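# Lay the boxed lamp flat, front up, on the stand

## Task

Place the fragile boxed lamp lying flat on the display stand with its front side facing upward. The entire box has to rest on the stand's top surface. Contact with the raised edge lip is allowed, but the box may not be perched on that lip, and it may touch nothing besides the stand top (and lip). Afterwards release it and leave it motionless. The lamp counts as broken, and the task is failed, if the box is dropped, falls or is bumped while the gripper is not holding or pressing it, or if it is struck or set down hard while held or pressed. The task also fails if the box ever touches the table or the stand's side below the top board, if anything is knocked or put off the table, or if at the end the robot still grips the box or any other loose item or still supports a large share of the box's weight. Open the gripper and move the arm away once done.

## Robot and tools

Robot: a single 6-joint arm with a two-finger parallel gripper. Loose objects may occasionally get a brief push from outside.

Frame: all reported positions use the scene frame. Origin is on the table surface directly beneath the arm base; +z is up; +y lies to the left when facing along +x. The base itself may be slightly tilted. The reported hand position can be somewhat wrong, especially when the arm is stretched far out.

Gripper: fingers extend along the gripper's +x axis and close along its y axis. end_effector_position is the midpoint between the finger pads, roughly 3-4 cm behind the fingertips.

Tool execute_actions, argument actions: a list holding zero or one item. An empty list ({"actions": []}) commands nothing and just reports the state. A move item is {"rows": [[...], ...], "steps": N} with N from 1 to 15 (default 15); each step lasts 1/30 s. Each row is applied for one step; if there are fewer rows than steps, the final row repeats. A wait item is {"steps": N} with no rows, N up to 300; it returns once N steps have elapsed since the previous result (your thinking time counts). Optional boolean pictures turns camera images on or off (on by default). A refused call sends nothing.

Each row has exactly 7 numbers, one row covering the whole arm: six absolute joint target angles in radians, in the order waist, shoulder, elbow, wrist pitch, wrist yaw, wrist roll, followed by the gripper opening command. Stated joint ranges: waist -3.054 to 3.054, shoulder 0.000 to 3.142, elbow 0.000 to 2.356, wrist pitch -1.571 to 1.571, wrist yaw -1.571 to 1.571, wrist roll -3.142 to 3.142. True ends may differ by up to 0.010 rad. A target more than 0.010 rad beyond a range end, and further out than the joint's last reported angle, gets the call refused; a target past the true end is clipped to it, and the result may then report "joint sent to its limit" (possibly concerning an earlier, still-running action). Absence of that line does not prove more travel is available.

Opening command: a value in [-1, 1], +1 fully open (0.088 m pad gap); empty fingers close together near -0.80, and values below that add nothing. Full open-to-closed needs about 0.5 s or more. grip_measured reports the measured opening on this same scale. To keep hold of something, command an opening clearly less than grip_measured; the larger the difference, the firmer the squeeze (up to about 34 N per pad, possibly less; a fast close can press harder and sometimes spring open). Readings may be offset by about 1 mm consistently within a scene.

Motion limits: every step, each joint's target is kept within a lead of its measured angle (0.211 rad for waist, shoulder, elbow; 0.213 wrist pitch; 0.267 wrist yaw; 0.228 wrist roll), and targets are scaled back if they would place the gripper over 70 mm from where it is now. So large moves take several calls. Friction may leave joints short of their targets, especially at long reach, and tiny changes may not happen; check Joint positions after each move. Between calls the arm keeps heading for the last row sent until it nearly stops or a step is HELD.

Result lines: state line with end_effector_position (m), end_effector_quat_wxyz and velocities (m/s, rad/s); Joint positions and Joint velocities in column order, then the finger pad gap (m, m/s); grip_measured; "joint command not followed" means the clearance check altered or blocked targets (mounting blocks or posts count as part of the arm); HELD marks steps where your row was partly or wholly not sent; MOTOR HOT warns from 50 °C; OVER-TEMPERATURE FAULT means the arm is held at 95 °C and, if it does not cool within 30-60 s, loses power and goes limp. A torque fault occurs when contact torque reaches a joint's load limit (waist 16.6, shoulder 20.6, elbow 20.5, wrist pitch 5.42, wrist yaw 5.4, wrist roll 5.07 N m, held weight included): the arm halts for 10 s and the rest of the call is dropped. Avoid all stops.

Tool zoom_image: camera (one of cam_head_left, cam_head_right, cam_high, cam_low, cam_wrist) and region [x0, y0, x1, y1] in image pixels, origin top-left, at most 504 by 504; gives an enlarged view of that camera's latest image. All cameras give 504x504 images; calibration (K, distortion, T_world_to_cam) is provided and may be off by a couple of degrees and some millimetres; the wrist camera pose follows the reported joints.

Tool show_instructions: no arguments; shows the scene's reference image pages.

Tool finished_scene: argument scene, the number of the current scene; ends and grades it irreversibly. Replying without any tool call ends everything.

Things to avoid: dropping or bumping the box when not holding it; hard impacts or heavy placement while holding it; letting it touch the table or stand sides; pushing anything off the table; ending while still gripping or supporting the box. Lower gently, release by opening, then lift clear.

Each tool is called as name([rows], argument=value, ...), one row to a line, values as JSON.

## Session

show_instructions()

execute_actions(actions=[])

Reference images for this scene: manual page 1, manual page 2, manual page 3, manual page 4, manual page 5.

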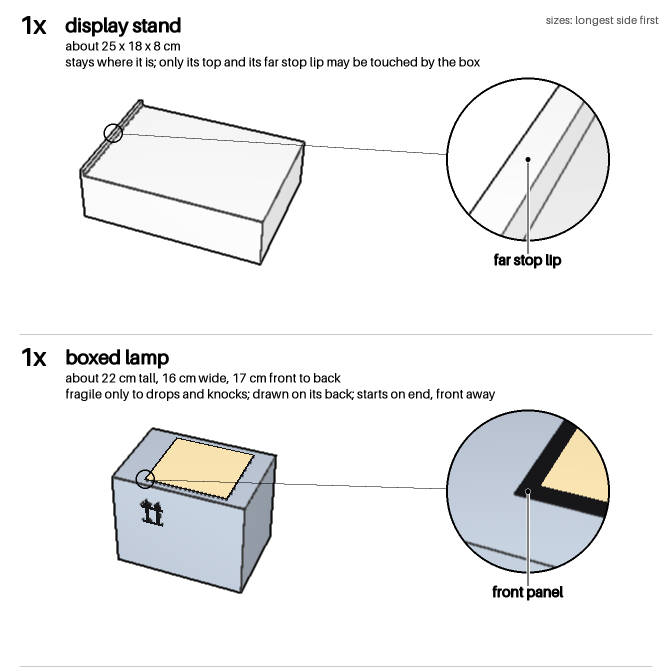

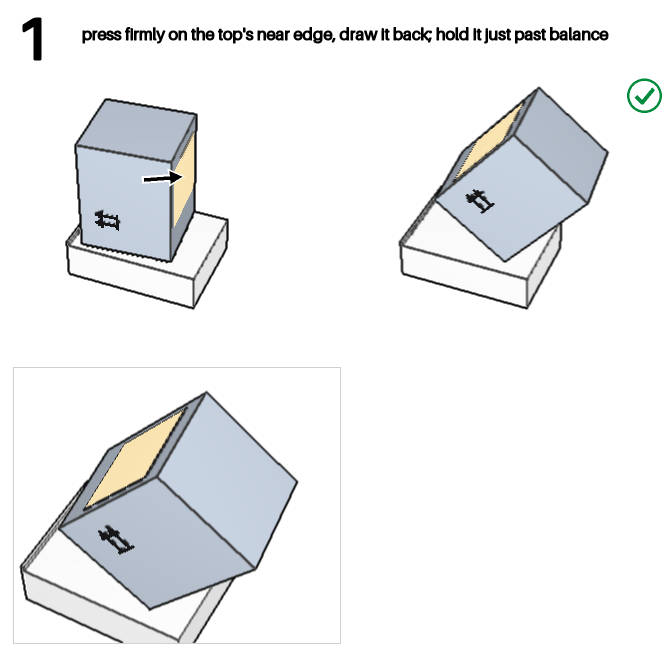

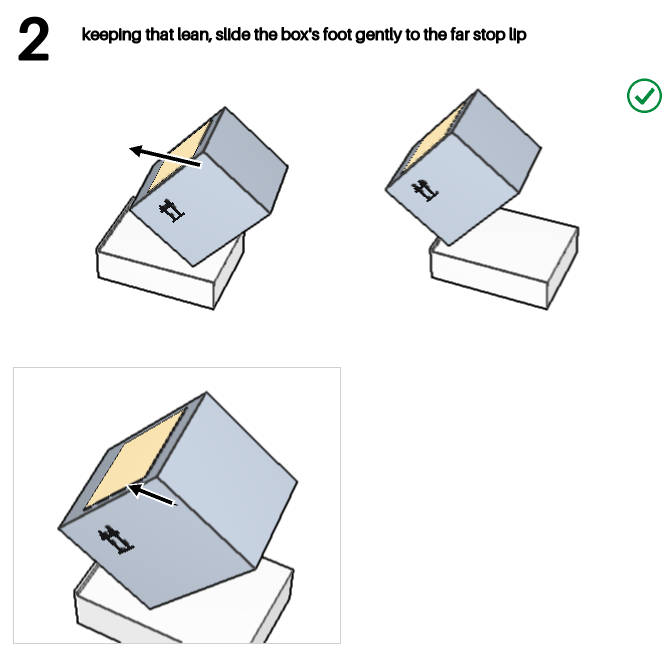

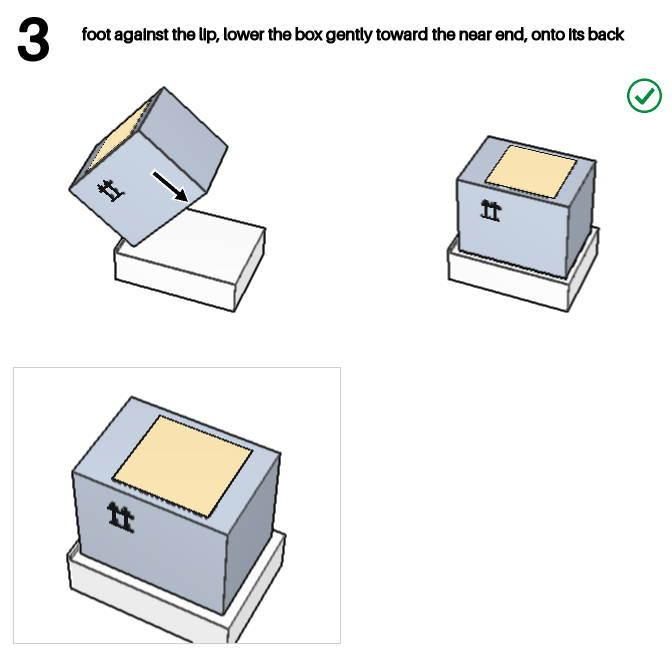

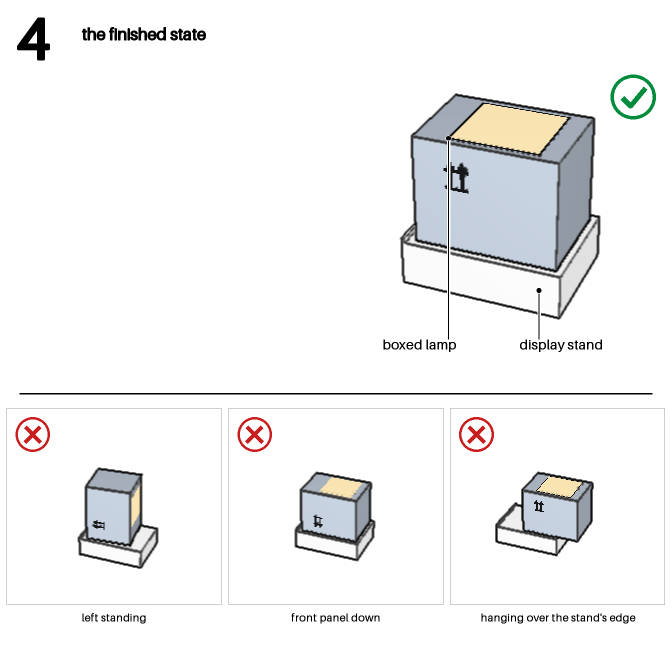

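Scene clock: 0.00 s of 4970.00 s.
end_effector_position=(+0.1253, -0.3303, +0.3317) grip_measured=+0.847 end_effector_quat_wxyz=(+0.853, -0.316, +0.413, +0.046) end_effector_velocity=(+0.000, -0.001, +0.001) end_effector_angular_velocity=(-0.012, -0.006, +0.005)
Joint positions: [-1.476  1.619  1.383 -1.04  -0.732 -1.954  0.08 ]
Joint velocities: [-0.002 -0.002 -0.002  0.007 -0.007 -0.007  0.   ]
Heat: hottest wrist pitch 33 °C (+0.0 °C/min).
camera_calibration (this result's frames):
cam_wrist: T_world_to_cam=[[0.354573, -0.785727, 0.506864, -0.463154], [-0.835328, -0.509754, -0.205859, 0.0421306], [0.420125, -0.350405, -0.837085, 0.181314], [0, 0, 0, 1]] pos_world=[0.12324, -0.278903, 0.395204]

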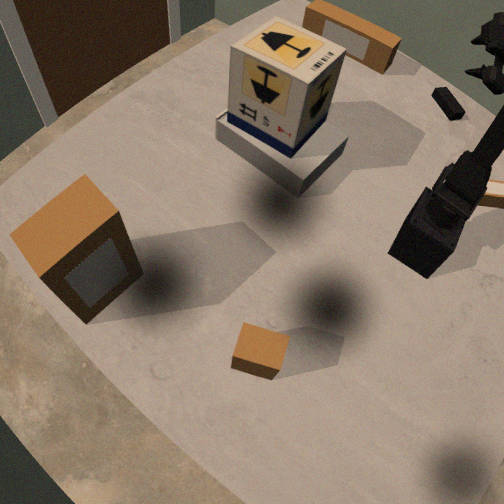

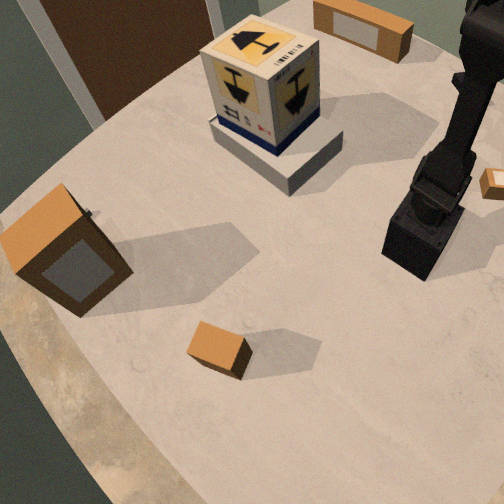

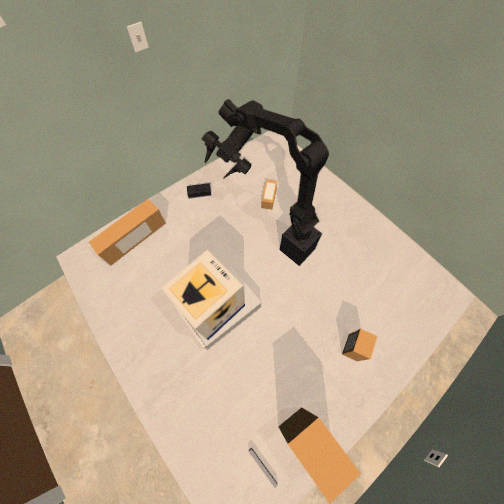

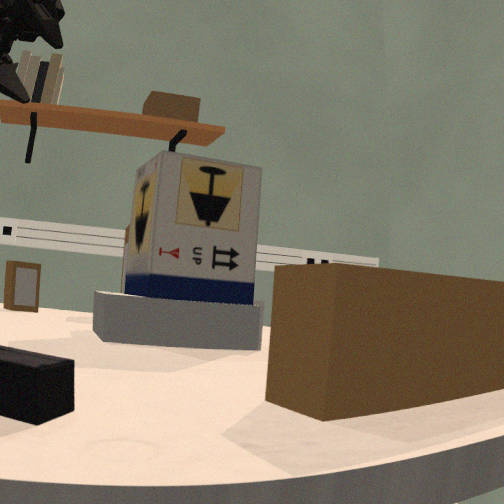

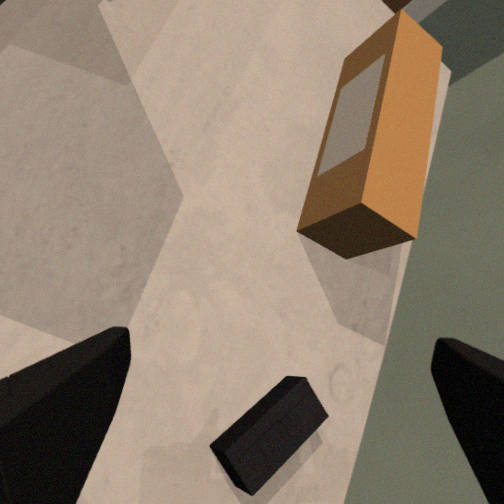

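zoom_image(camera="cam_high", region=[150, 240, 276, 366])

zoom_image(camera="cam_head_left", region=[190, 0, 400, 210])

zoom_image(camera="cam_head_right", region=[170, 0, 380, 210])

zoom_image(camera="cam_low", region=[70, 130, 310, 370])

Region (150, 240, 276, 366) of cam_high's 504x504 image, scaled by 4.000, with more detail than that image has.

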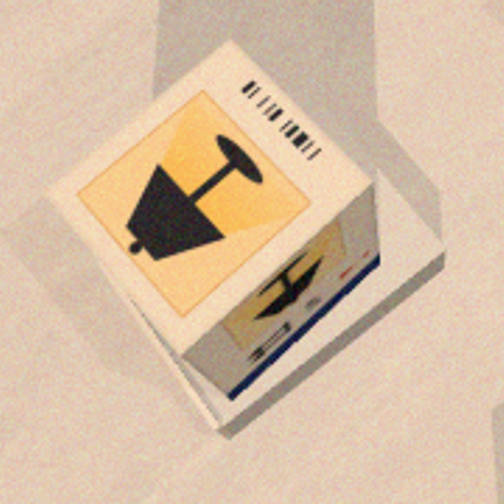

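Region (190, 0, 400, 210) of cam_head_left's 504x504 image, scaled by 2.400, with more detail than that image has.

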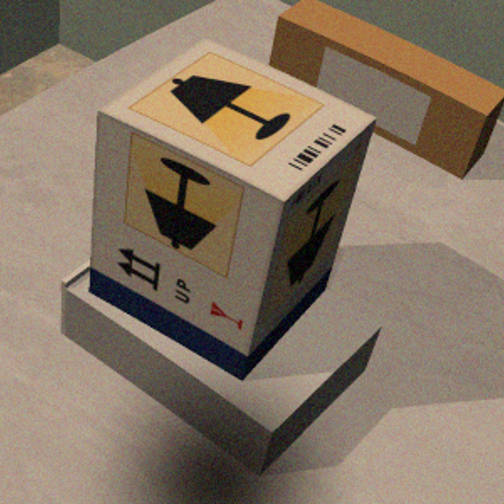

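Region (170, 0, 380, 210) of cam_head_right's 504x504 image, scaled by 2.400, with more detail than that image has.

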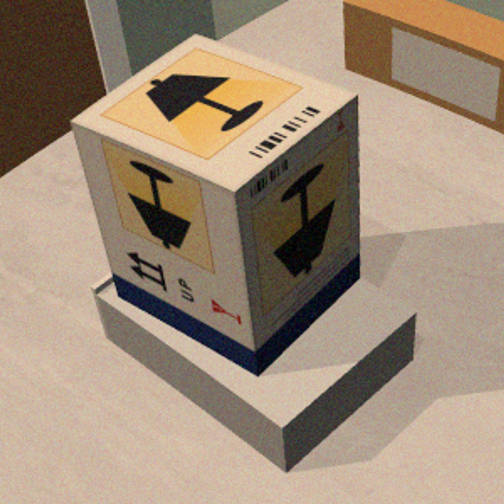

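Region (70, 130, 310, 370) of cam_low's 504x504 image, scaled by 2.100, with more detail than that image has.

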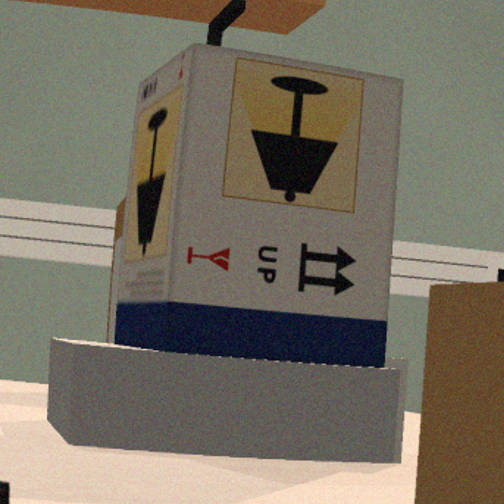

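execute_actions([
  {"rows": [[-1.475,1.618,1.382,-1.040,-0.731,-1.953,0.9],[-1.472,1.616,1.380,-1.039,-0.730,-1.949,0.95],[-1.467,1.611,1.376,-1.037,-0.727,-1.942,1.0],[-1.459,1.606,1.371,-1.035,-0.724,-1.933,1.0],[-1.450,1.598,1.364,-1.033,-0.720,-1.921,1.0],[-1.439,1.589,1.355,-1.029,-0.714,-1.906,1.0],[-1.425,1.579,1.345,-1.025,-0.708,-1.889,1.0],[-1.410,1.566,1.334,-1.021,-0.700,-1.870,1.0],[-1.393,1.553,1.321,-1.016,-0.692,-1.848,1.0],[-1.373,1.537,1.307,-1.011,-0.683,-1.823,1.0],[-1.352,1.521,1.292,-1.005,-0.673,-1.796,1.0],[-1.330,1.503,1.275,-0.998,-0.662,-1.767,1.0],[-1.305,1.483,1.257,-0.991,-0.650,-1.736,1.0],[-1.279,1.462,1.237,-0.983,-0.638,-1.703,1.0],[-1.252,1.440,1.217,-0.976,-0.625,-1.668,1.0]], "steps": 15},
], pictures=false)

execute_actions([
  {"rows": [[-1.223,1.417,1.196,-0.967,-0.611,-1.631,1.0],[-1.192,1.393,1.173,-0.958,-0.596,-1.592,1.0],[-1.160,1.368,1.149,-0.949,-0.581,-1.551,1.0],[-1.127,1.341,1.125,-0.940,-0.565,-1.509,1.0],[-1.093,1.314,1.100,-0.930,-0.549,-1.466,1.0],[-1.058,1.286,1.074,-0.920,-0.532,-1.421,1.0],[-1.022,1.257,1.047,-0.909,-0.515,-1.374,1.0],[-0.985,1.228,1.020,-0.899,-0.497,-1.327,1.0],[-0.947,1.198,0.992,-0.888,-0.479,-1.279,1.0],[-0.908,1.167,0.963,-0.877,-0.461,-1.230,1.0],[-0.869,1.136,0.934,-0.866,-0.442,-1.180,1.0],[-0.830,1.105,0.905,-0.854,-0.423,-1.130,1.0],[-0.790,1.073,0.876,-0.843,-0.404,-1.079,1.0],[-0.750,1.041,0.846,-0.832,-0.385,-1.028,1.0],[-0.710,1.010,0.817,-0.820,-0.366,-0.977,1.0]], "steps": 15},
], pictures=false)

execute_actions([
  {"rows": [[-0.670,0.978,0.787,-0.808,-0.347,-0.926,1.0],[-0.630,0.946,0.757,-0.797,-0.328,-0.875,1.0],[-0.590,0.914,0.728,-0.786,-0.309,-0.824,1.0],[-0.551,0.883,0.699,-0.774,-0.290,-0.774,1.0],[-0.512,0.852,0.670,-0.763,-0.271,-0.724,1.0],[-0.473,0.821,0.641,-0.752,-0.253,-0.675,1.0],[-0.435,0.791,0.613,-0.741,-0.235,-0.627,1.0],[-0.398,0.762,0.586,-0.731,-0.217,-0.580,1.0],[-0.362,0.733,0.559,-0.720,-0.200,-0.533,1.0],[-0.327,0.705,0.533,-0.710,-0.183,-0.489,1.0],[-0.293,0.678,0.508,-0.700,-0.167,-0.445,1.0],[-0.260,0.651,0.484,-0.691,-0.151,-0.403,1.0],[-0.228,0.626,0.460,-0.682,-0.136,-0.362,1.0],[-0.197,0.602,0.437,-0.673,-0.121,-0.323,1.0],[-0.168,0.579,0.416,-0.664,-0.107,-0.286,1.0]], "steps": 15},
], pictures=false)

execute_actions([
  {"rows": [[-0.141,0.557,0.396,-0.657,-0.094,-0.251,1.0],[-0.115,0.536,0.376,-0.649,-0.082,-0.218,1.0],[-0.090,0.516,0.358,-0.642,-0.070,-0.187,1.0],[-0.068,0.498,0.341,-0.635,-0.059,-0.158,1.0],[-0.047,0.482,0.326,-0.629,-0.049,-0.131,1.0],[-0.027,0.466,0.312,-0.624,-0.040,-0.106,1.0],[-0.010,0.453,0.299,-0.619,-0.032,-0.084,1.0],[0.005,0.440,0.288,-0.615,-0.024,-0.065,1.0],[0.019,0.430,0.278,-0.611,-0.018,-0.048,1.0],[0.030,0.421,0.269,-0.607,-0.012,-0.033,1.0],[0.040,0.413,0.262,-0.605,-0.007,-0.020,1.0],[0.048,0.408,0.257,-0.603,-0.003,-0.010,1.0],[0.054,0.403,0.253,-0.601,0.000,-0.003,1.0],[0.058,0.401,0.251,-0.600,0.002,0.001,1.0],[0.059,0.400,0.250,-0.600,0.003,0.003,1.0]], "steps": 15},
], pictures=false)

execute_actions([
  {"steps": 15},
])

Scene clock: 14.37 s of 4970.00 s.
end_effector_position=(+0.1607, -0.2938, +0.3297) grip_measured=+1.000 end_effector_quat_wxyz=(+0.857, -0.283, +0.426, +0.056) end_effector_velocity=(+0.149, +0.194, -0.014) end_effector_angular_velocity=(+0.276, +0.108, -0.057)
Joint positions: [-1.33   1.508  1.284 -0.997 -0.661 -1.762  0.088]
Joint velocities: [ 0.691 -0.554 -0.505  0.183  0.3    0.857  0.   ]
Heat: hottest shoulder 33 °C (+0.0 °C/min).
Steps of this call (steps 1 to 90: nothing new was sent; then 10.87 s passed at rest; steps 91 to 105: all 15 steps of this action). Readings (joint positions):
91: [-1.476 1.619 1.383 -1.040 -0.732 -1.954]
92: [-1.476 1.619 1.383 -1.040 -0.732 -1.954]
94: [-1.475 1.619 1.383 -1.040 -0.731 -1.950]
98: [-1.451 1.604 1.370 -1.031 -0.717 -1.914]
105: the state above

Scene clock: 14.87 s of 4970.00 s.
end_effector_position=(+0.2187, -0.1574, +0.3070) grip_measured=+1.000 end_effector_quat_wxyz=(+0.867, -0.200, +0.453, +0.055) end_effector_velocity=(+0.036, +0.302, -0.082) end_effector_angular_velocity=(+0.285, -0.006, -0.289)
Joint positions: [-0.837  1.115  0.923 -0.857 -0.428 -1.139  0.088]
Joint velocities: [ 1.155 -0.93  -0.857  0.315  0.549  1.473  0.   ]
Heat: hottest shoulder 33 °C (+0.0 °C/min).
Steps of this call (steps 1 to 15: all 15 steps of this action). Readings (joint positions):
1: [-1.306 1.489 1.266 -0.990 -0.650 -1.732]
2: [-1.280 1.469 1.247 -0.983 -0.638 -1.700]
4: [-1.224 1.424 1.207 -0.967 -0.611 -1.629]
8: [-1.096 1.323 1.114 -0.930 -0.551 -1.467]
15: the state above

Scene clock: 15.37 s of 4970.00 s.
end_effector_position=(+0.2068, -0.0404, +0.2553) grip_measured=+1.000 end_effector_quat_wxyz=(+0.900, -0.096, +0.424, +0.017) end_effector_velocity=(-0.048, +0.147, -0.110) end_effector_angular_velocity=(+0.370, -0.264, -0.286)
Joint positions: [-0.275  0.665  0.507 -0.697 -0.161 -0.423  0.088]
Joint velocities: [ 0.96  -0.769 -0.725  0.286  0.476  1.238  0.   ]
Heat: hottest shoulder 33 °C (+0.0 °C/min).
Steps of this call (steps 1 to 15: all 15 steps of this action). Readings (joint positions):
1: [-0.798 1.084 0.895 -0.846 -0.410 -1.089]
2: [-0.759 1.052 0.866 -0.834 -0.391 -1.040]
4: [-0.679 0.989 0.807 -0.812 -0.354 -0.938]
8: [-0.524 0.864 0.691 -0.768 -0.279 -0.740]
15: the state above

Scene clock: 15.87 s of 4970.00 s.
end_effector_position=(+0.1924, +0.0007, +0.2190) grip_measured=+1.000 end_effector_quat_wxyz=(+0.924, -0.013, +0.382, +0.007) end_effector_velocity=(-0.011, +0.025, -0.030) end_effector_angular_velocity=(+0.131, -0.054, -0.062)
Joint positions: [ 0.032  0.421  0.279 -0.609 -0.012 -0.032  0.088]
Joint velocities: [ 0.217 -0.168 -0.164  0.051  0.11   0.286  0.   ]
Heat: hottest shoulder 33 °C (+0.0 °C/min).
Steps of this call (steps 1 to 15: all 15 steps of this action). Readings (joint positions):
1: [-0.244 0.640 0.483 -0.688 -0.145 -0.383]
2: [-0.214 0.616 0.461 -0.679 -0.131 -0.345]
4: [-0.157 0.571 0.419 -0.663 -0.104 -0.273]
8: [-0.064 0.496 0.349 -0.636 -0.059 -0.154]
15: the state above

Scene clock: 16.37 s of 4970.00 s.
end_effector_position=(+0.1919, +0.0031, +0.2171) grip_measured=+1.000 end_effector_quat_wxyz=(+0.926, -0.005, +0.377, +0.006) end_effector_velocity=(-0.001, +0.000, -0.001) end_effector_angular_velocity=(+0.000, +0.002, -0.003)
Joint positions: [ 0.055  0.404  0.264 -0.602  0.    -0.001  0.088]
Joint velocities: [ 0.007 -0.007 -0.002 -0.007  0.007  0.007  0.   ]
Heat: hottest shoulder 33 °C (+0.0 °C/min).
Steps of this call (steps 1 to 15: the robot went on to your last target). Readings (joint positions):
1: [0.038 0.417 0.275 -0.607 -0.009 -0.025]
2: [0.042 0.414 0.272 -0.606 -0.007 -0.019]
4: [0.048 0.409 0.269 -0.604 -0.003 -0.011]
8: [0.053 0.405 0.266 -0.602 -0.001 -0.004]
15: the state above
camera_calibration (this result's frames):
cam_wrist: T_world_to_cam=[[0.031774, -0.999368, 0.0159286, 0.00251505], [-0.882429, -0.0355329, -0.469102, 0.308828], [0.469371, 0.000849352, -0.883, 0.173704], [0, 0, 0, 1]] pos_world=[0.190907, 0.0133395, 0.298213]

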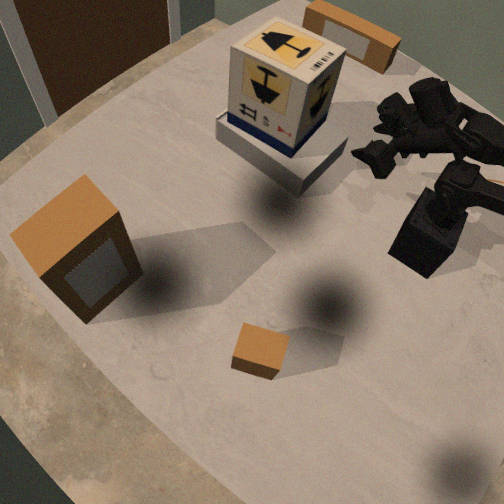

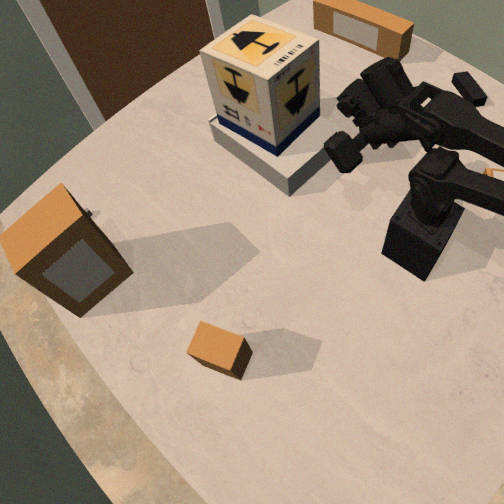

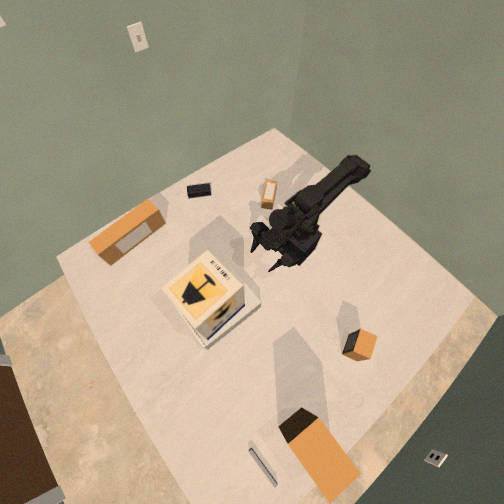

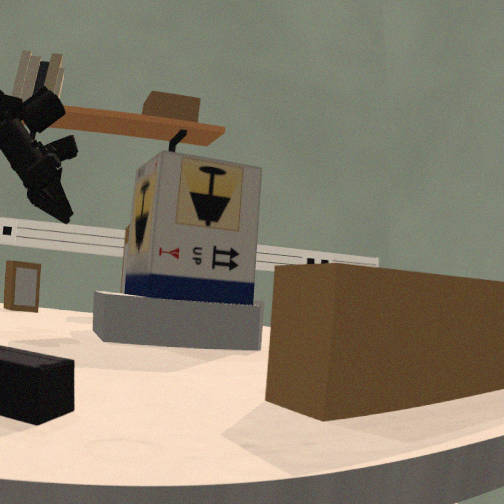

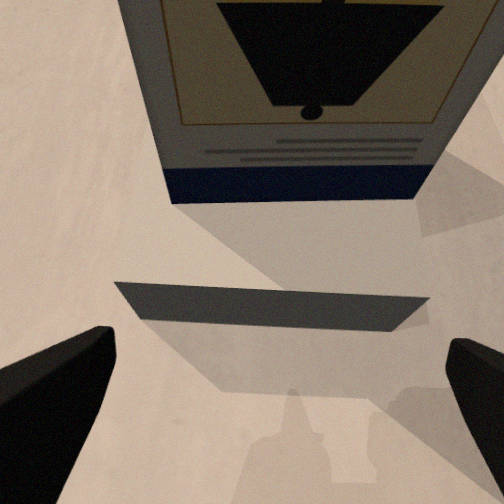

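zoom_image(camera="cam_wrist", region=[90, 150, 290, 350])

zoom_image(camera="cam_wrist", region=[290, 150, 490, 350])

Region (90, 150, 290, 350) of cam_wrist's 504x504 image, scaled by 2.520, with more detail than that image has.

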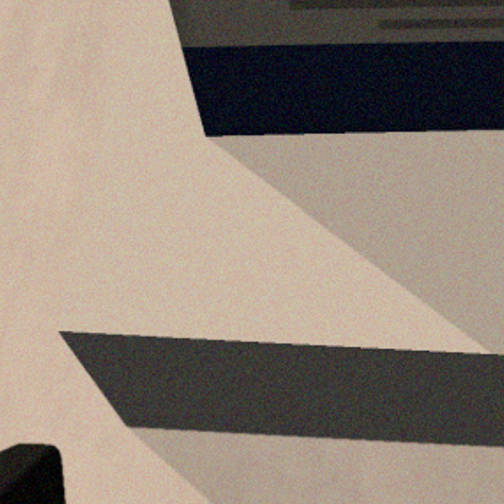

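Region (290, 150, 490, 350) of cam_wrist's 504x504 image, scaled by 2.520, with more detail than that image has.

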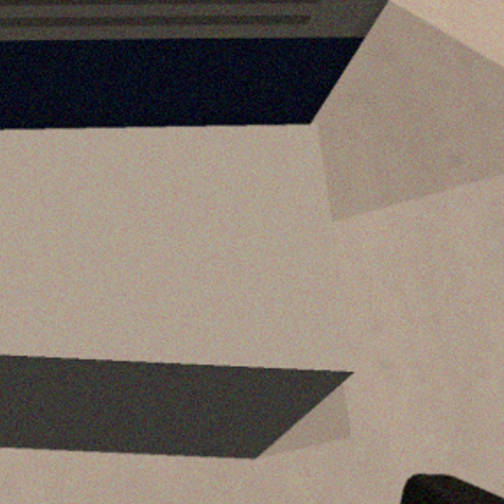

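execute_actions([
  {"rows": [[0.0589,0.4013,0.2499,-0.5985,0,0,1.0],[0.0587,0.4053,0.2495,-0.5938,0,0,1.0],[0.0583,0.4118,0.2490,-0.5863,0,0,1.0],[0.0578,0.4209,0.2482,-0.5756,0,0,1.0],[0.0571,0.4326,0.2471,-0.5621,0,0,1.0],[0.0563,0.4466,0.2459,-0.5457,0,0,1.0],[0.0553,0.4631,0.2445,-0.5265,0,0,1.0],[0.0542,0.4819,0.2428,-0.5045,0,0,1.0],[0.0530,0.5029,0.2410,-0.4800,0,0,1.0],[0.0516,0.5261,0.2389,-0.4530,0,0,1.0],[0.0502,0.5512,0.2367,-0.4237,0,0,1.0],[0.0486,0.5783,0.2344,-0.3922,0,0,1.0],[0.0469,0.6072,0.2318,-0.3585,0,0,1.0],[0.0451,0.6376,0.2292,-0.3230,0,0,1.0],[0.0433,0.6695,0.2264,-0.2859,0,0,1.0]], "steps": 15},
], pictures=false)

execute_actions([
  {"rows": [[0.0413,0.7027,0.2234,-0.2471,0,0,1.0],[0.0393,0.7371,0.2204,-0.2071,0,0,1.0],[0.0372,0.7724,0.2173,-0.1658,0,0,1.0],[0.0351,0.8086,0.2141,-0.1237,0,0,1.0],[0.0330,0.8454,0.2109,-0.0808,0,0,1.0],[0.0308,0.8826,0.2076,-0.0374,0,0,1.0],[0.0286,0.9202,0.2043,0.0064,0,0,1.0],[0.0264,0.9578,0.2011,0.0502,0,0,1.0],[0.0242,0.9954,0.1978,0.0940,0,0,1.0],[0.0220,1.0326,0.1945,0.1374,0,0,1.0],[0.0199,1.0694,0.1913,0.1803,0,0,1.0],[0.0178,1.1056,0.1881,0.2224,0,0,1.0],[0.0157,1.1409,0.1850,0.2637,0,0,1.0],[0.0137,1.1753,0.1820,0.3037,0,0,1.0],[0.0118,1.2085,0.1791,0.3425,0,0,1.0]], "steps": 15},
], pictures=false)

execute_actions([
  {"rows": [[0.0099,1.2404,0.1762,0.3796,0,0,1.0],[0.0081,1.2708,0.1736,0.4151,0,0,1.0],[0.0064,1.2997,0.1710,0.4488,0,0,1.0],[0.0048,1.3268,0.1687,0.4803,0,0,1.0],[0.0034,1.3519,0.1665,0.5096,0,0,1.0],[0.0020,1.3751,0.1644,0.5366,0,0,1.0],[0.0008,1.3961,0.1626,0.5611,0,0,1.0],[-0.0003,1.4149,0.1609,0.5831,0,0,1.0],[-0.0013,1.4314,0.1595,0.6023,0,0,1.0],[-0.0021,1.4454,0.1583,0.6187,0,0,1.0],[-0.0028,1.4571,0.1572,0.6322,0,0,1.0],[-0.0033,1.4662,0.1564,0.6429,0,0,1.0],[-0.0037,1.4727,0.1559,0.6504,0,0,1.0],[-0.0039,1.4767,0.1555,0.6551,0,0,1.0],[-0.004,1.4780,0.1554,0.6566,0,0,1.0]], "steps": 15},
], pictures=false)

execute_actions([
  {"rows": [[-0.004,1.4802,0.1577,0.6565,0,0,1.0],[-0.004,1.4823,0.1600,0.6563,0,0,1.0],[-0.004,1.4845,0.1623,0.6562,0,0,1.0],[-0.004,1.4866,0.1646,0.6561,0,0,1.0],[-0.004,1.4888,0.1669,0.6559,0,0,1.0],[-0.004,1.4910,0.1692,0.6558,0,0,1.0],[-0.004,1.4931,0.1715,0.6557,0,0,1.0],[-0.004,1.4953,0.1737,0.6555,0,0,1.0],[-0.004,1.4974,0.1760,0.6554,0,0,1.0],[-0.004,1.4996,0.1783,0.6553,0,0,1.0],[-0.004,1.5018,0.1806,0.6551,0,0,1.0],[-0.004,1.5039,0.1829,0.6550,0,0,1.0],[-0.004,1.5061,0.1852,0.6549,0,0,1.0],[-0.004,1.5082,0.1875,0.6547,0,0,1.0],[-0.004,1.5104,0.1898,0.6546,0,0,1.0]], "steps": 15},
], pictures=false)

execute_actions([
  {"rows": [[-0.004,1.5126,0.1921,0.6545,0,0,1.0],[-0.004,1.5147,0.1944,0.6543,0,0,1.0],[-0.004,1.5169,0.1967,0.6542,0,0,1.0],[-0.004,1.5190,0.1990,0.6541,0,0,1.0],[-0.004,1.5212,0.2013,0.6539,0,0,1.0],[-0.004,1.5234,0.2036,0.6538,0,0,1.0],[-0.004,1.5255,0.2059,0.6537,0,0,1.0],[-0.004,1.5277,0.2081,0.6535,0,0,1.0],[-0.004,1.5298,0.2104,0.6534,0,0,1.0],[-0.004,1.5320,0.2127,0.6533,0,0,1.0],[-0.004,1.5342,0.2150,0.6531,0,0,1.0],[-0.004,1.5363,0.2173,0.6530,0,0,1.0],[-0.004,1.5385,0.2196,0.6529,0,0,1.0],[-0.004,1.5406,0.2219,0.6527,0,0,1.0],[-0.004,1.5428,0.2242,0.6526,0,0,1.0]], "steps": 15},
], pictures=false)

execute_actions([
  {"steps": 10},
])

Scene clock: 31.83 s of 4970.00 s.
end_effector_position=(+0.2174, +0.0028, +0.2127) grip_measured=+1.000 end_effector_quat_wxyz=(+0.930, -0.004, +0.366, +0.005) end_effector_velocity=(+0.106, -0.008, -0.032) end_effector_angular_velocity=(-0.001, -0.081, -0.036)
Joint positions: [ 0.052  0.58   0.248 -0.386  0.001 -0.001  0.088]
Joint velocities: [-0.046  0.794 -0.071  0.945 -0.007 -0.007  0.   ]
Heat: hottest wrist pitch 33 °C (+0.0 °C/min).
Steps of this call (steps 1 to 15: the robot went on to your last target; steps 16 to 90: nothing new was sent; then 11.97 s passed at rest; steps 91 to 105: all 15 steps of this action). Readings (joint positions):
91: [0.055 0.403 0.264 -0.601 0.001 -0.001]
92: [0.055 0.403 0.264 -0.600 0.001 -0.001]
94: [0.055 0.405 0.263 -0.593 0.001 -0.001]
98: [0.055 0.438 0.261 -0.552 0.001 -0.001]
105: the state above

Scene clock: 32.33 s of 4970.00 s.
end_effector_position=(+0.2704, -0.0047, +0.1778) grip_measured=+1.000 end_effector_quat_wxyz=(+0.937, +0.000, +0.348, -0.009) end_effector_velocity=(+0.074, -0.018, -0.097) end_effector_angular_velocity=(-0.004, -0.056, -0.055)
Joint positions: [ 0.022  1.09   0.202  0.21   0.001 -0.001  0.088]
Joint velocities: [-0.066  1.048 -0.105  1.209 -0.007 -0.007  0.   ]
Heat: hottest wrist pitch 33 °C (+0.0 °C/min).
Steps of this call (steps 1 to 15: all 15 steps of this action). Readings (joint positions):
1: [0.050 0.607 0.246 -0.353 0.001 -0.001]
2: [0.049 0.637 0.243 -0.318 0.001 -0.001]
4: [0.045 0.700 0.238 -0.245 0.001 -0.001]
8: [0.037 0.837 0.225 -0.085 0.001 -0.001]
15: the state above

Scene clock: 32.83 s of 4970.00 s.
end_effector_position=(+0.2882, -0.0111, +0.1439) grip_measured=+1.000 end_effector_quat_wxyz=(+0.941, +0.004, +0.338, -0.019) end_effector_velocity=(+0.005, -0.004, -0.028) end_effector_angular_velocity=(+0.009, -0.008, -0.016)
Joint positions: [ 0.002  1.444  0.167  0.621  0.001 -0.001  0.088]
Joint velocities: [-0.017  0.261 -0.032  0.3   -0.007  0.007  0.   ]
Heat: hottest wrist pitch 33 °C (+0.0 °C/min).
Steps of this call (steps 1 to 15: all 15 steps of this action). Readings (joint positions):
1: [0.020 1.125 0.199 0.250 0.001 -0.001]
2: [0.018 1.158 0.196 0.289 0.001 -0.001]
4: [0.015 1.222 0.190 0.363 0.001 -0.001]
8: [0.008 1.331 0.179 0.490 0.001 -0.001]
15: the state above

Scene clock: 33.33 s of 4970.00 s.
end_effector_position=(+0.2896, -0.0118, +0.1372) grip_measured=+1.000 end_effector_quat_wxyz=(+0.939, +0.004, +0.344, -0.020) end_effector_velocity=(+0.017, -0.000, +0.001) end_effector_angular_velocity=(-0.001, +0.003, +0.008)
Joint positions: [-0.     1.495  0.174  0.652  0.001 -0.001  0.088]
Joint velocities: [-0.002  0.061  0.066 -0.007 -0.007 -0.007  0.   ]
Heat: hottest wrist pitch 34 °C (+1.8 °C/min).
Steps of this call (steps 1 to 15: all 15 steps of this action). Readings (joint positions):
1: [0.001 1.451 0.167 0.629 0.001 -0.001]
2: [0.001 1.457 0.167 0.635 0.001 -0.001]
4: [0.000 1.466 0.167 0.644 0.001 -0.001]
8: [0.000 1.478 0.167 0.650 0.001 -0.001]
15: the state above

Scene clock: 33.83 s of 4970.00 s.
end_effector_position=(+0.2993, -0.0122, +0.1384) grip_measured=+1.000 end_effector_quat_wxyz=(+0.939, +0.004, +0.342, -0.020) end_effector_velocity=(+0.017, -0.000, +0.002) end_effector_angular_velocity=(-0.012, -0.002, +0.017)
Joint positions: [-0.     1.528  0.209  0.653  0.001 -0.001  0.088]
Joint velocities: [-0.002  0.056  0.066 -0.007 -0.007 -0.022  0.   ]
Heat: hottest wrist pitch 34 °C (+1.8 °C/min).
Steps of this call (steps 1 to 15: all 15 steps of this action). Readings (joint positions):
1: [-0.000 1.498 0.176 0.653 0.001 -0.001]
2: [-0.000 1.500 0.179 0.653 0.001 -0.001]
4: [-0.000 1.504 0.184 0.653 0.001 -0.001]
8: [-0.000 1.513 0.193 0.653 0.001 -0.001]
15: the state above

Scene clock: 34.17 s of 4970.00 s.
end_effector_position=(+0.3012, -0.0122, +0.1385) grip_measured=+1.000 end_effector_quat_wxyz=(+0.939, +0.004, +0.342, -0.020) end_effector_velocity=(-0.000, -0.002, -0.001) end_effector_angular_velocity=(-0.010, +0.008, -0.003)
Joint positions: [-0.     1.534  0.216  0.653  0.001 -0.001  0.088]
Joint velocities: [-0.002  0.002  0.002 -0.007  0.007 -0.007  0.   ]
Heat: hottest wrist pitch 34 °C (+1.8 °C/min).
Steps of this call (steps 1 to 10: the robot went on to your last target). Readings (joint positions):
1: [-0.000 1.529 0.211 0.653 0.001 -0.001]
2: [-0.000 1.531 0.212 0.653 0.001 -0.001]
4: [-0.000 1.532 0.214 0.653 0.001 -0.001]
8: [-0.000 1.534 0.216 0.653 0.001 -0.001]
10: the state above
camera_calibration (this result's frames):
cam_wrist: T_world_to_cam=[[-0.0252503, -0.999507, 0.0186429, 0.00174357], [-0.845253, 0.0113887, -0.534245, 0.366264], [0.533769, -0.0292478, -0.845124, 0.0279836], [0, 0, 0, 1]] pos_world=[0.294693, -0.0016101, 0.219292]

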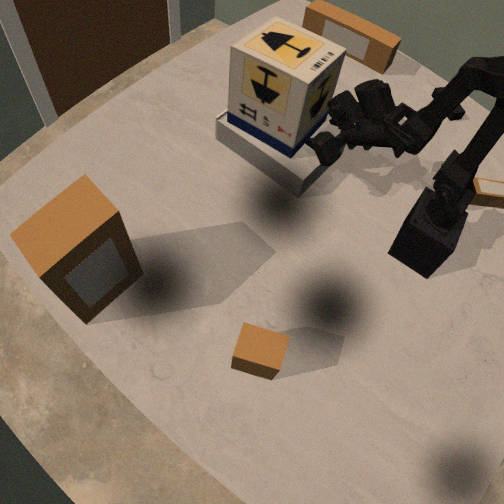

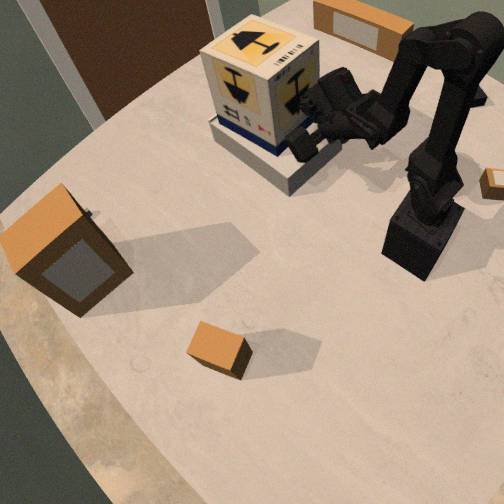

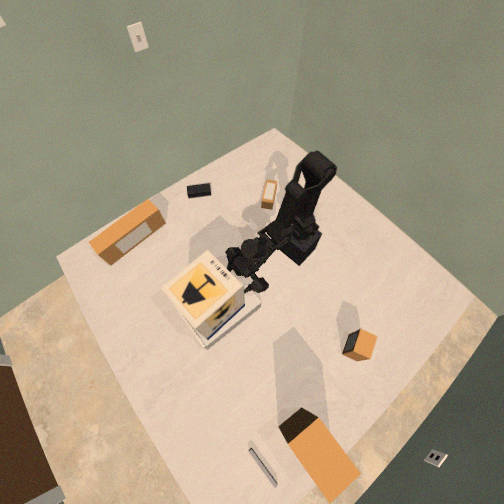

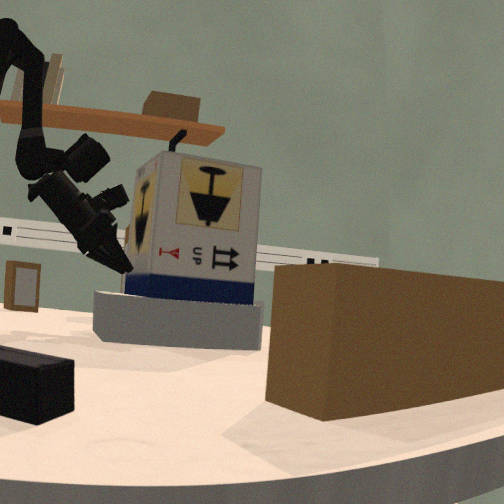

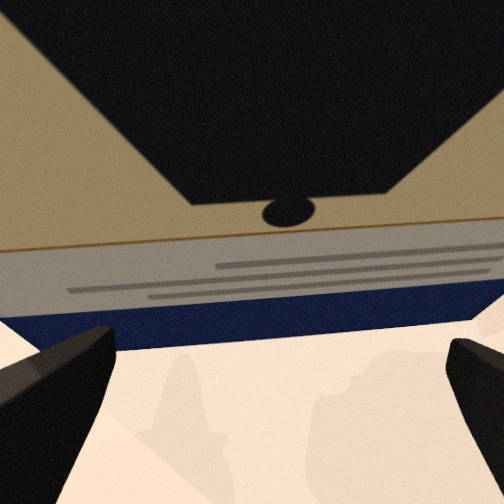

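execute_actions(actions=[])

Scene clock: 36.20 s of 4970.00 s.
end_effector_position=(+0.3013, -0.0122, +0.1385) grip_measured=+1.000 end_effector_quat_wxyz=(+0.939, +0.004, +0.342, -0.020) end_effector_velocity=(+0.000, -0.001, +0.000) end_effector_angular_velocity=(-0.001, +0.003, +0.003)
Joint positions: [-0.     1.535  0.216  0.653  0.001 -0.001  0.088]
Joint velocities: [-0.007 -0.002  0.002 -0.007 -0.007 -0.007  0.   ]
Heat: hottest wrist pitch 34 °C (+1.7 °C/min).
Steps of this call (steps 1 to 15: the robot went on to your last target; steps 16 to 61: nothing new was sent). Readings (joint positions):
1: [-0.000 1.534 0.216 0.653 0.001 -0.001]
2: [-0.000 1.534 0.216 0.653 0.001 -0.001]
4: [-0.000 1.534 0.216 0.653 0.001 -0.001]
8: [-0.000 1.534 0.216 0.653 0.001 -0.001]
61: the state above
The arm was judged still, so your last target was given up. Only a new action makes it travel on or press farther. Fingers that are still opening or closing keep moving.
camera_calibration (this result's frames):
cam_wrist: T_world_to_cam=[[-0.0252503, -0.999507, 0.0186429, 0.00174205], [-0.845253, 0.0113887, -0.534245, 0.366349], [0.533769, -0.0292478, -0.845124, 0.0279301], [0, 0, 0, 1]] pos_world=[0.294794, -0.00161415, 0.219292]

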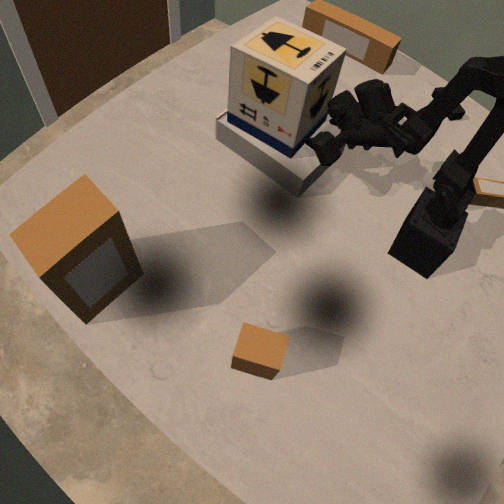

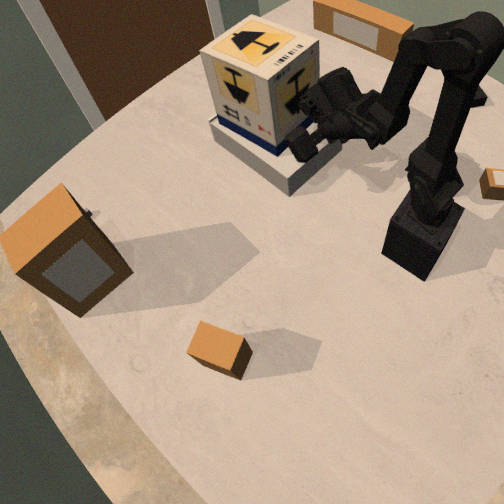

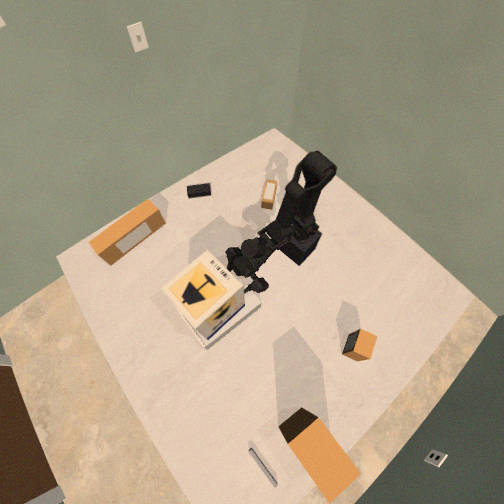

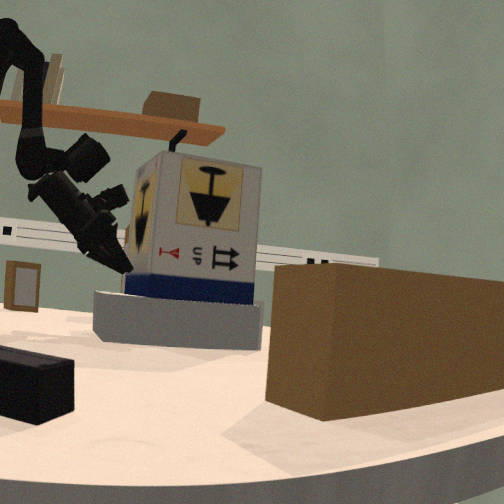

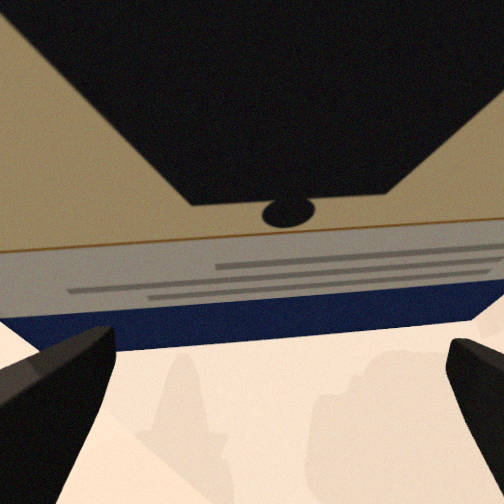

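execute_actions([
  {"rows": [[-0.0036,1.5450,0.2265,0.6525,0,0,1.0],[-0.0032,1.5471,0.2288,0.6523,0,0,1.0],[-0.0028,1.5493,0.2311,0.6522,0,0,1.0],[-0.0024,1.5514,0.2334,0.6521,0,0,1.0],[-0.0020,1.5536,0.2357,0.6519,0,0,1.0],[-0.0016,1.5558,0.2380,0.6518,0,0,1.0],[-0.0012,1.5579,0.2402,0.6517,0,0,1.0],[-0.0008,1.5601,0.2425,0.6515,0,0,1.0],[-0.0004,1.5622,0.2448,0.6514,0,0,1.0],[0.0,1.5644,0.2471,0.6513,0,0,1.0],[0.0004,1.5666,0.2494,0.6511,0,0,1.0],[0.0008,1.5687,0.2517,0.6510,0,0,1.0],[0.0012,1.5709,0.2540,0.6509,0,0,1.0],[0.0016,1.5730,0.2563,0.6508,0,0,1.0],[0.0020,1.5752,0.2586,0.6506,0,0,1.0]], "steps": 15},
], pictures=false)

execute_actions([
  {"rows": [[0.0025,1.5771,0.2606,0.6505,0,0,1.0],[0.0030,1.5790,0.2627,0.6504,0,0,1.0],[0.0035,1.5810,0.2647,0.6503,0,0,1.0],[0.0040,1.5829,0.2667,0.6502,0,0,1.0],[0.0055,1.5848,0.2688,0.6500,0,0,1.0],[0.0071,1.5867,0.2708,0.6499,0,0,1.0],[0.0086,1.5886,0.2728,0.6498,0,0,1.0],[0.0102,1.5906,0.2749,0.6497,0,0,1.0],[0.0117,1.5925,0.2769,0.6496,0,0,1.0],[0.0132,1.5944,0.2790,0.6494,0,0,1.0],[0.0148,1.5963,0.2810,0.6493,0,0,1.0],[0.0163,1.5982,0.2830,0.6492,0,0,1.0],[0.0178,1.6002,0.2851,0.6491,0,0,1.0],[0.0194,1.6021,0.2871,0.6490,0,0,1.0],[0.0209,1.6040,0.2891,0.6489,0,0,1.0]], "steps": 15},
], pictures=false)

execute_actions([
  {"rows": [[0.0225,1.6059,0.2912,0.6487,0,0,1.0],[0.0240,1.6078,0.2932,0.6486,0,0,1.0],[0.0255,1.6098,0.2953,0.6485,0,0,1.0],[0.0271,1.6117,0.2973,0.6484,0,0,1.0],[0.0286,1.6136,0.2993,0.6483,0,0,1.0],[0.0302,1.6155,0.3014,0.6482,0,0,1.0],[0.0317,1.6174,0.3034,0.6480,0,0,1.0],[0.0332,1.6194,0.3054,0.6479,0,0,1.0],[0.0348,1.6213,0.3075,0.6478,0,0,1.0],[0.0363,1.6232,0.3095,0.6477,0,0,1.0],[0.0378,1.6251,0.3116,0.6476,0,0,1.0],[0.0394,1.6270,0.3136,0.6475,0,0,1.0],[0.0409,1.6290,0.3156,0.6473,0,0,1.0],[0.0425,1.6309,0.3177,0.6472,0,0,1.0],[0.0440,1.6328,0.3197,0.6471,0,0,1.0]], "steps": 15},
], pictures=false)

execute_actions([
  {"steps": 8},
])

Scene clock: 44.93 s of 4970.00 s.
end_effector_position=(+0.3085, -0.0125, +0.1390) grip_measured=+1.000 end_effector_quat_wxyz=(+0.940, +0.004, +0.341, -0.020) end_effector_velocity=(+0.011, +0.002, -0.003) end_effector_angular_velocity=(+0.009, +0.012, +0.019)
Joint positions: [-0.     1.559  0.243  0.653  0.    -0.001  0.088]
Joint velocities: [-0.002  0.051  0.046 -0.007 -0.022 -0.007  0.   ]
Heat: hottest wrist pitch 34 °C (+1.3 °C/min).
Steps of this call (steps 1 to 90: nothing new was sent; then 5.23 s passed at rest; steps 91 to 105: all 15 steps of this action). Readings (joint positions):
91: [-0.000 1.535 0.217 0.653 0.001 -0.001]
92: [-0.000 1.536 0.217 0.653 0.001 -0.001]
94: [-0.000 1.538 0.220 0.653 0.001 -0.001]
98: [-0.000 1.545 0.228 0.653 0.001 -0.001]
105: the state above

Scene clock: 45.43 s of 4970.00 s.
end_effector_position=(+0.3167, -0.0090, +0.1390) grip_measured=+1.000 end_effector_quat_wxyz=(+0.940, +0.002, +0.341, -0.014) end_effector_velocity=(+0.018, +0.015, +0.002) end_effector_angular_velocity=(+0.000, -0.012, +0.057)
Joint positions: [ 0.011  1.588  0.273  0.652 -0.001 -0.001  0.088]
Joint velocities: [ 0.046  0.056  0.061  0.007 -0.007 -0.007  0.   ]
Heat: hottest wrist pitch 34 °C (+1.3 °C/min).
Steps of this call (steps 1 to 15: all 15 steps of this action). Readings (joint positions):
1: [-0.000 1.561 0.245 0.653 -0.000 -0.001]
2: [-0.000 1.563 0.246 0.653 -0.000 -0.001]
4: [-0.000 1.567 0.251 0.653 -0.001 -0.001]
8: [0.002 1.574 0.259 0.653 -0.001 -0.001]
15: the state above

Scene clock: 45.93 s of 4970.00 s.
end_effector_position=(+0.3248, -0.0017, +0.1386) grip_measured=+1.000 end_effector_quat_wxyz=(+0.940, -0.001, +0.341, -0.003) end_effector_velocity=(+0.016, +0.014, -0.001) end_effector_angular_velocity=(+0.000, +0.003, +0.052)
Joint positions: [ 0.034  1.617  0.304  0.65  -0.    -0.001  0.088]
Joint velocities: [ 0.042  0.056  0.061 -0.007 -0.007 -0.007  0.   ]
Heat: hottest wrist pitch 34 °C (+1.3 °C/min).
Steps of this call (steps 1 to 15: all 15 steps of this action). Readings (joint positions):
1: [0.013 1.590 0.276 0.652 -0.001 -0.001]
2: [0.014 1.592 0.278 0.652 -0.001 -0.001]
4: [0.017 1.596 0.282 0.651 -0.001 -0.001]
8: [0.024 1.604 0.290 0.651 -0.001 -0.001]
15: the state above

Scene clock: 46.20 s of 4970.00 s.
end_effector_position=(+0.3262, -0.0006, +0.1385) grip_measured=+1.000 end_effector_quat_wxyz=(+0.940, -0.002, +0.341, -0.001) end_effector_velocity=(-0.002, +0.003, -0.001) end_effector_angular_velocity=(+0.008, +0.007, +0.019)
Joint positions: [ 0.038  1.622  0.309  0.649 -0.    -0.001  0.088]
Joint velocities: [-0.002 -0.002 -0.002 -0.007 -0.022 -0.007  0.   ]
Heat: hottest wrist pitch 34 °C (+1.3 °C/min).
Steps of this call (steps 1 to 8: the robot went on to your last target). Readings (joint positions):
1: [0.036 1.619 0.306 0.650 -0.000 -0.001]
2: [0.037 1.620 0.307 0.650 -0.000 -0.001]
4: [0.038 1.621 0.309 0.650 -0.000 -0.001]
8: the state above
camera_calibration (this result's frames):
cam_wrist: T_world_to_cam=[[0.0138058, -0.999762, 0.0169147, 0.00154373], [-0.843927, -0.0207233, -0.536058, 0.387079], [0.53628, -0.00687408, -0.844012, 0.01405], [0, 0, 0, 1]] pos_world=[0.31911, 0.00966148, 0.219329]

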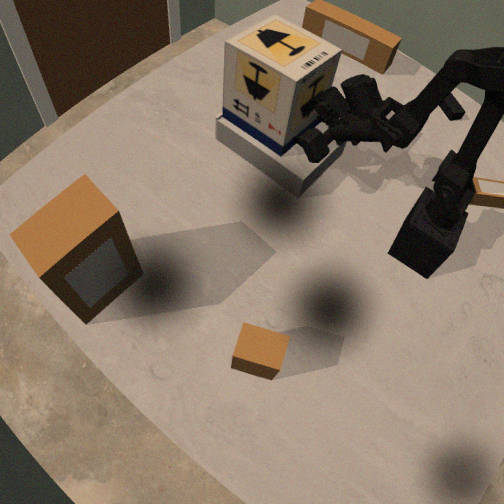

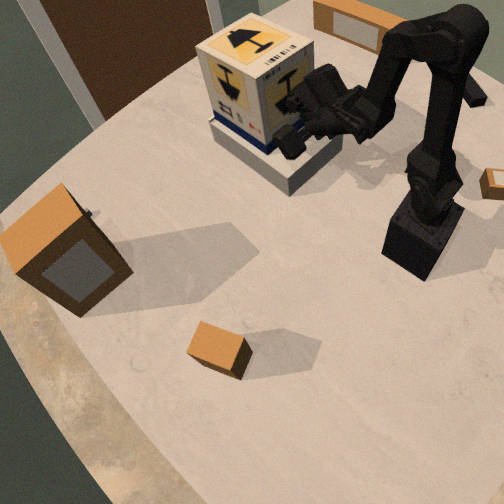

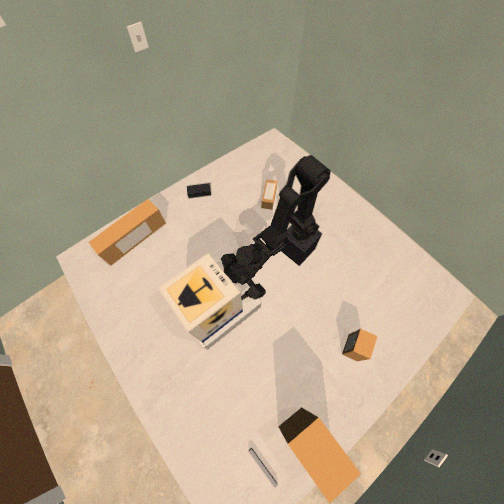

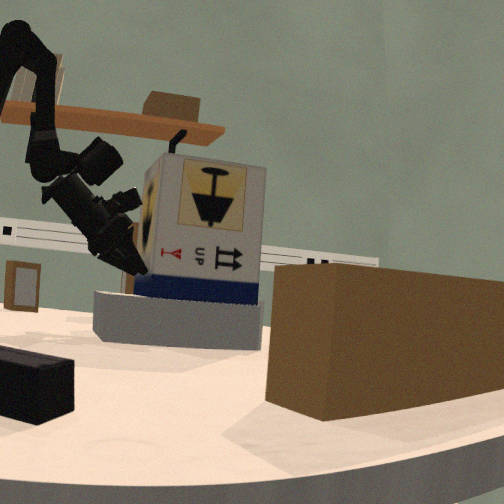

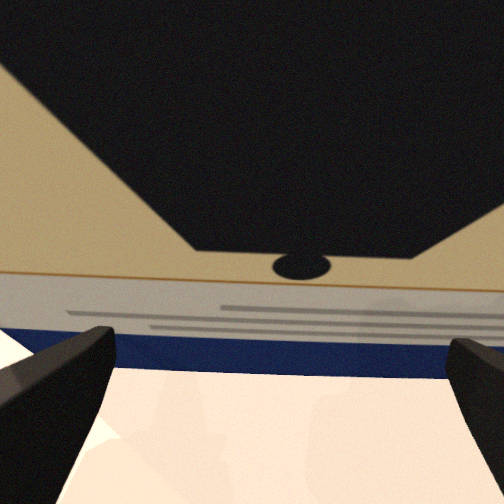

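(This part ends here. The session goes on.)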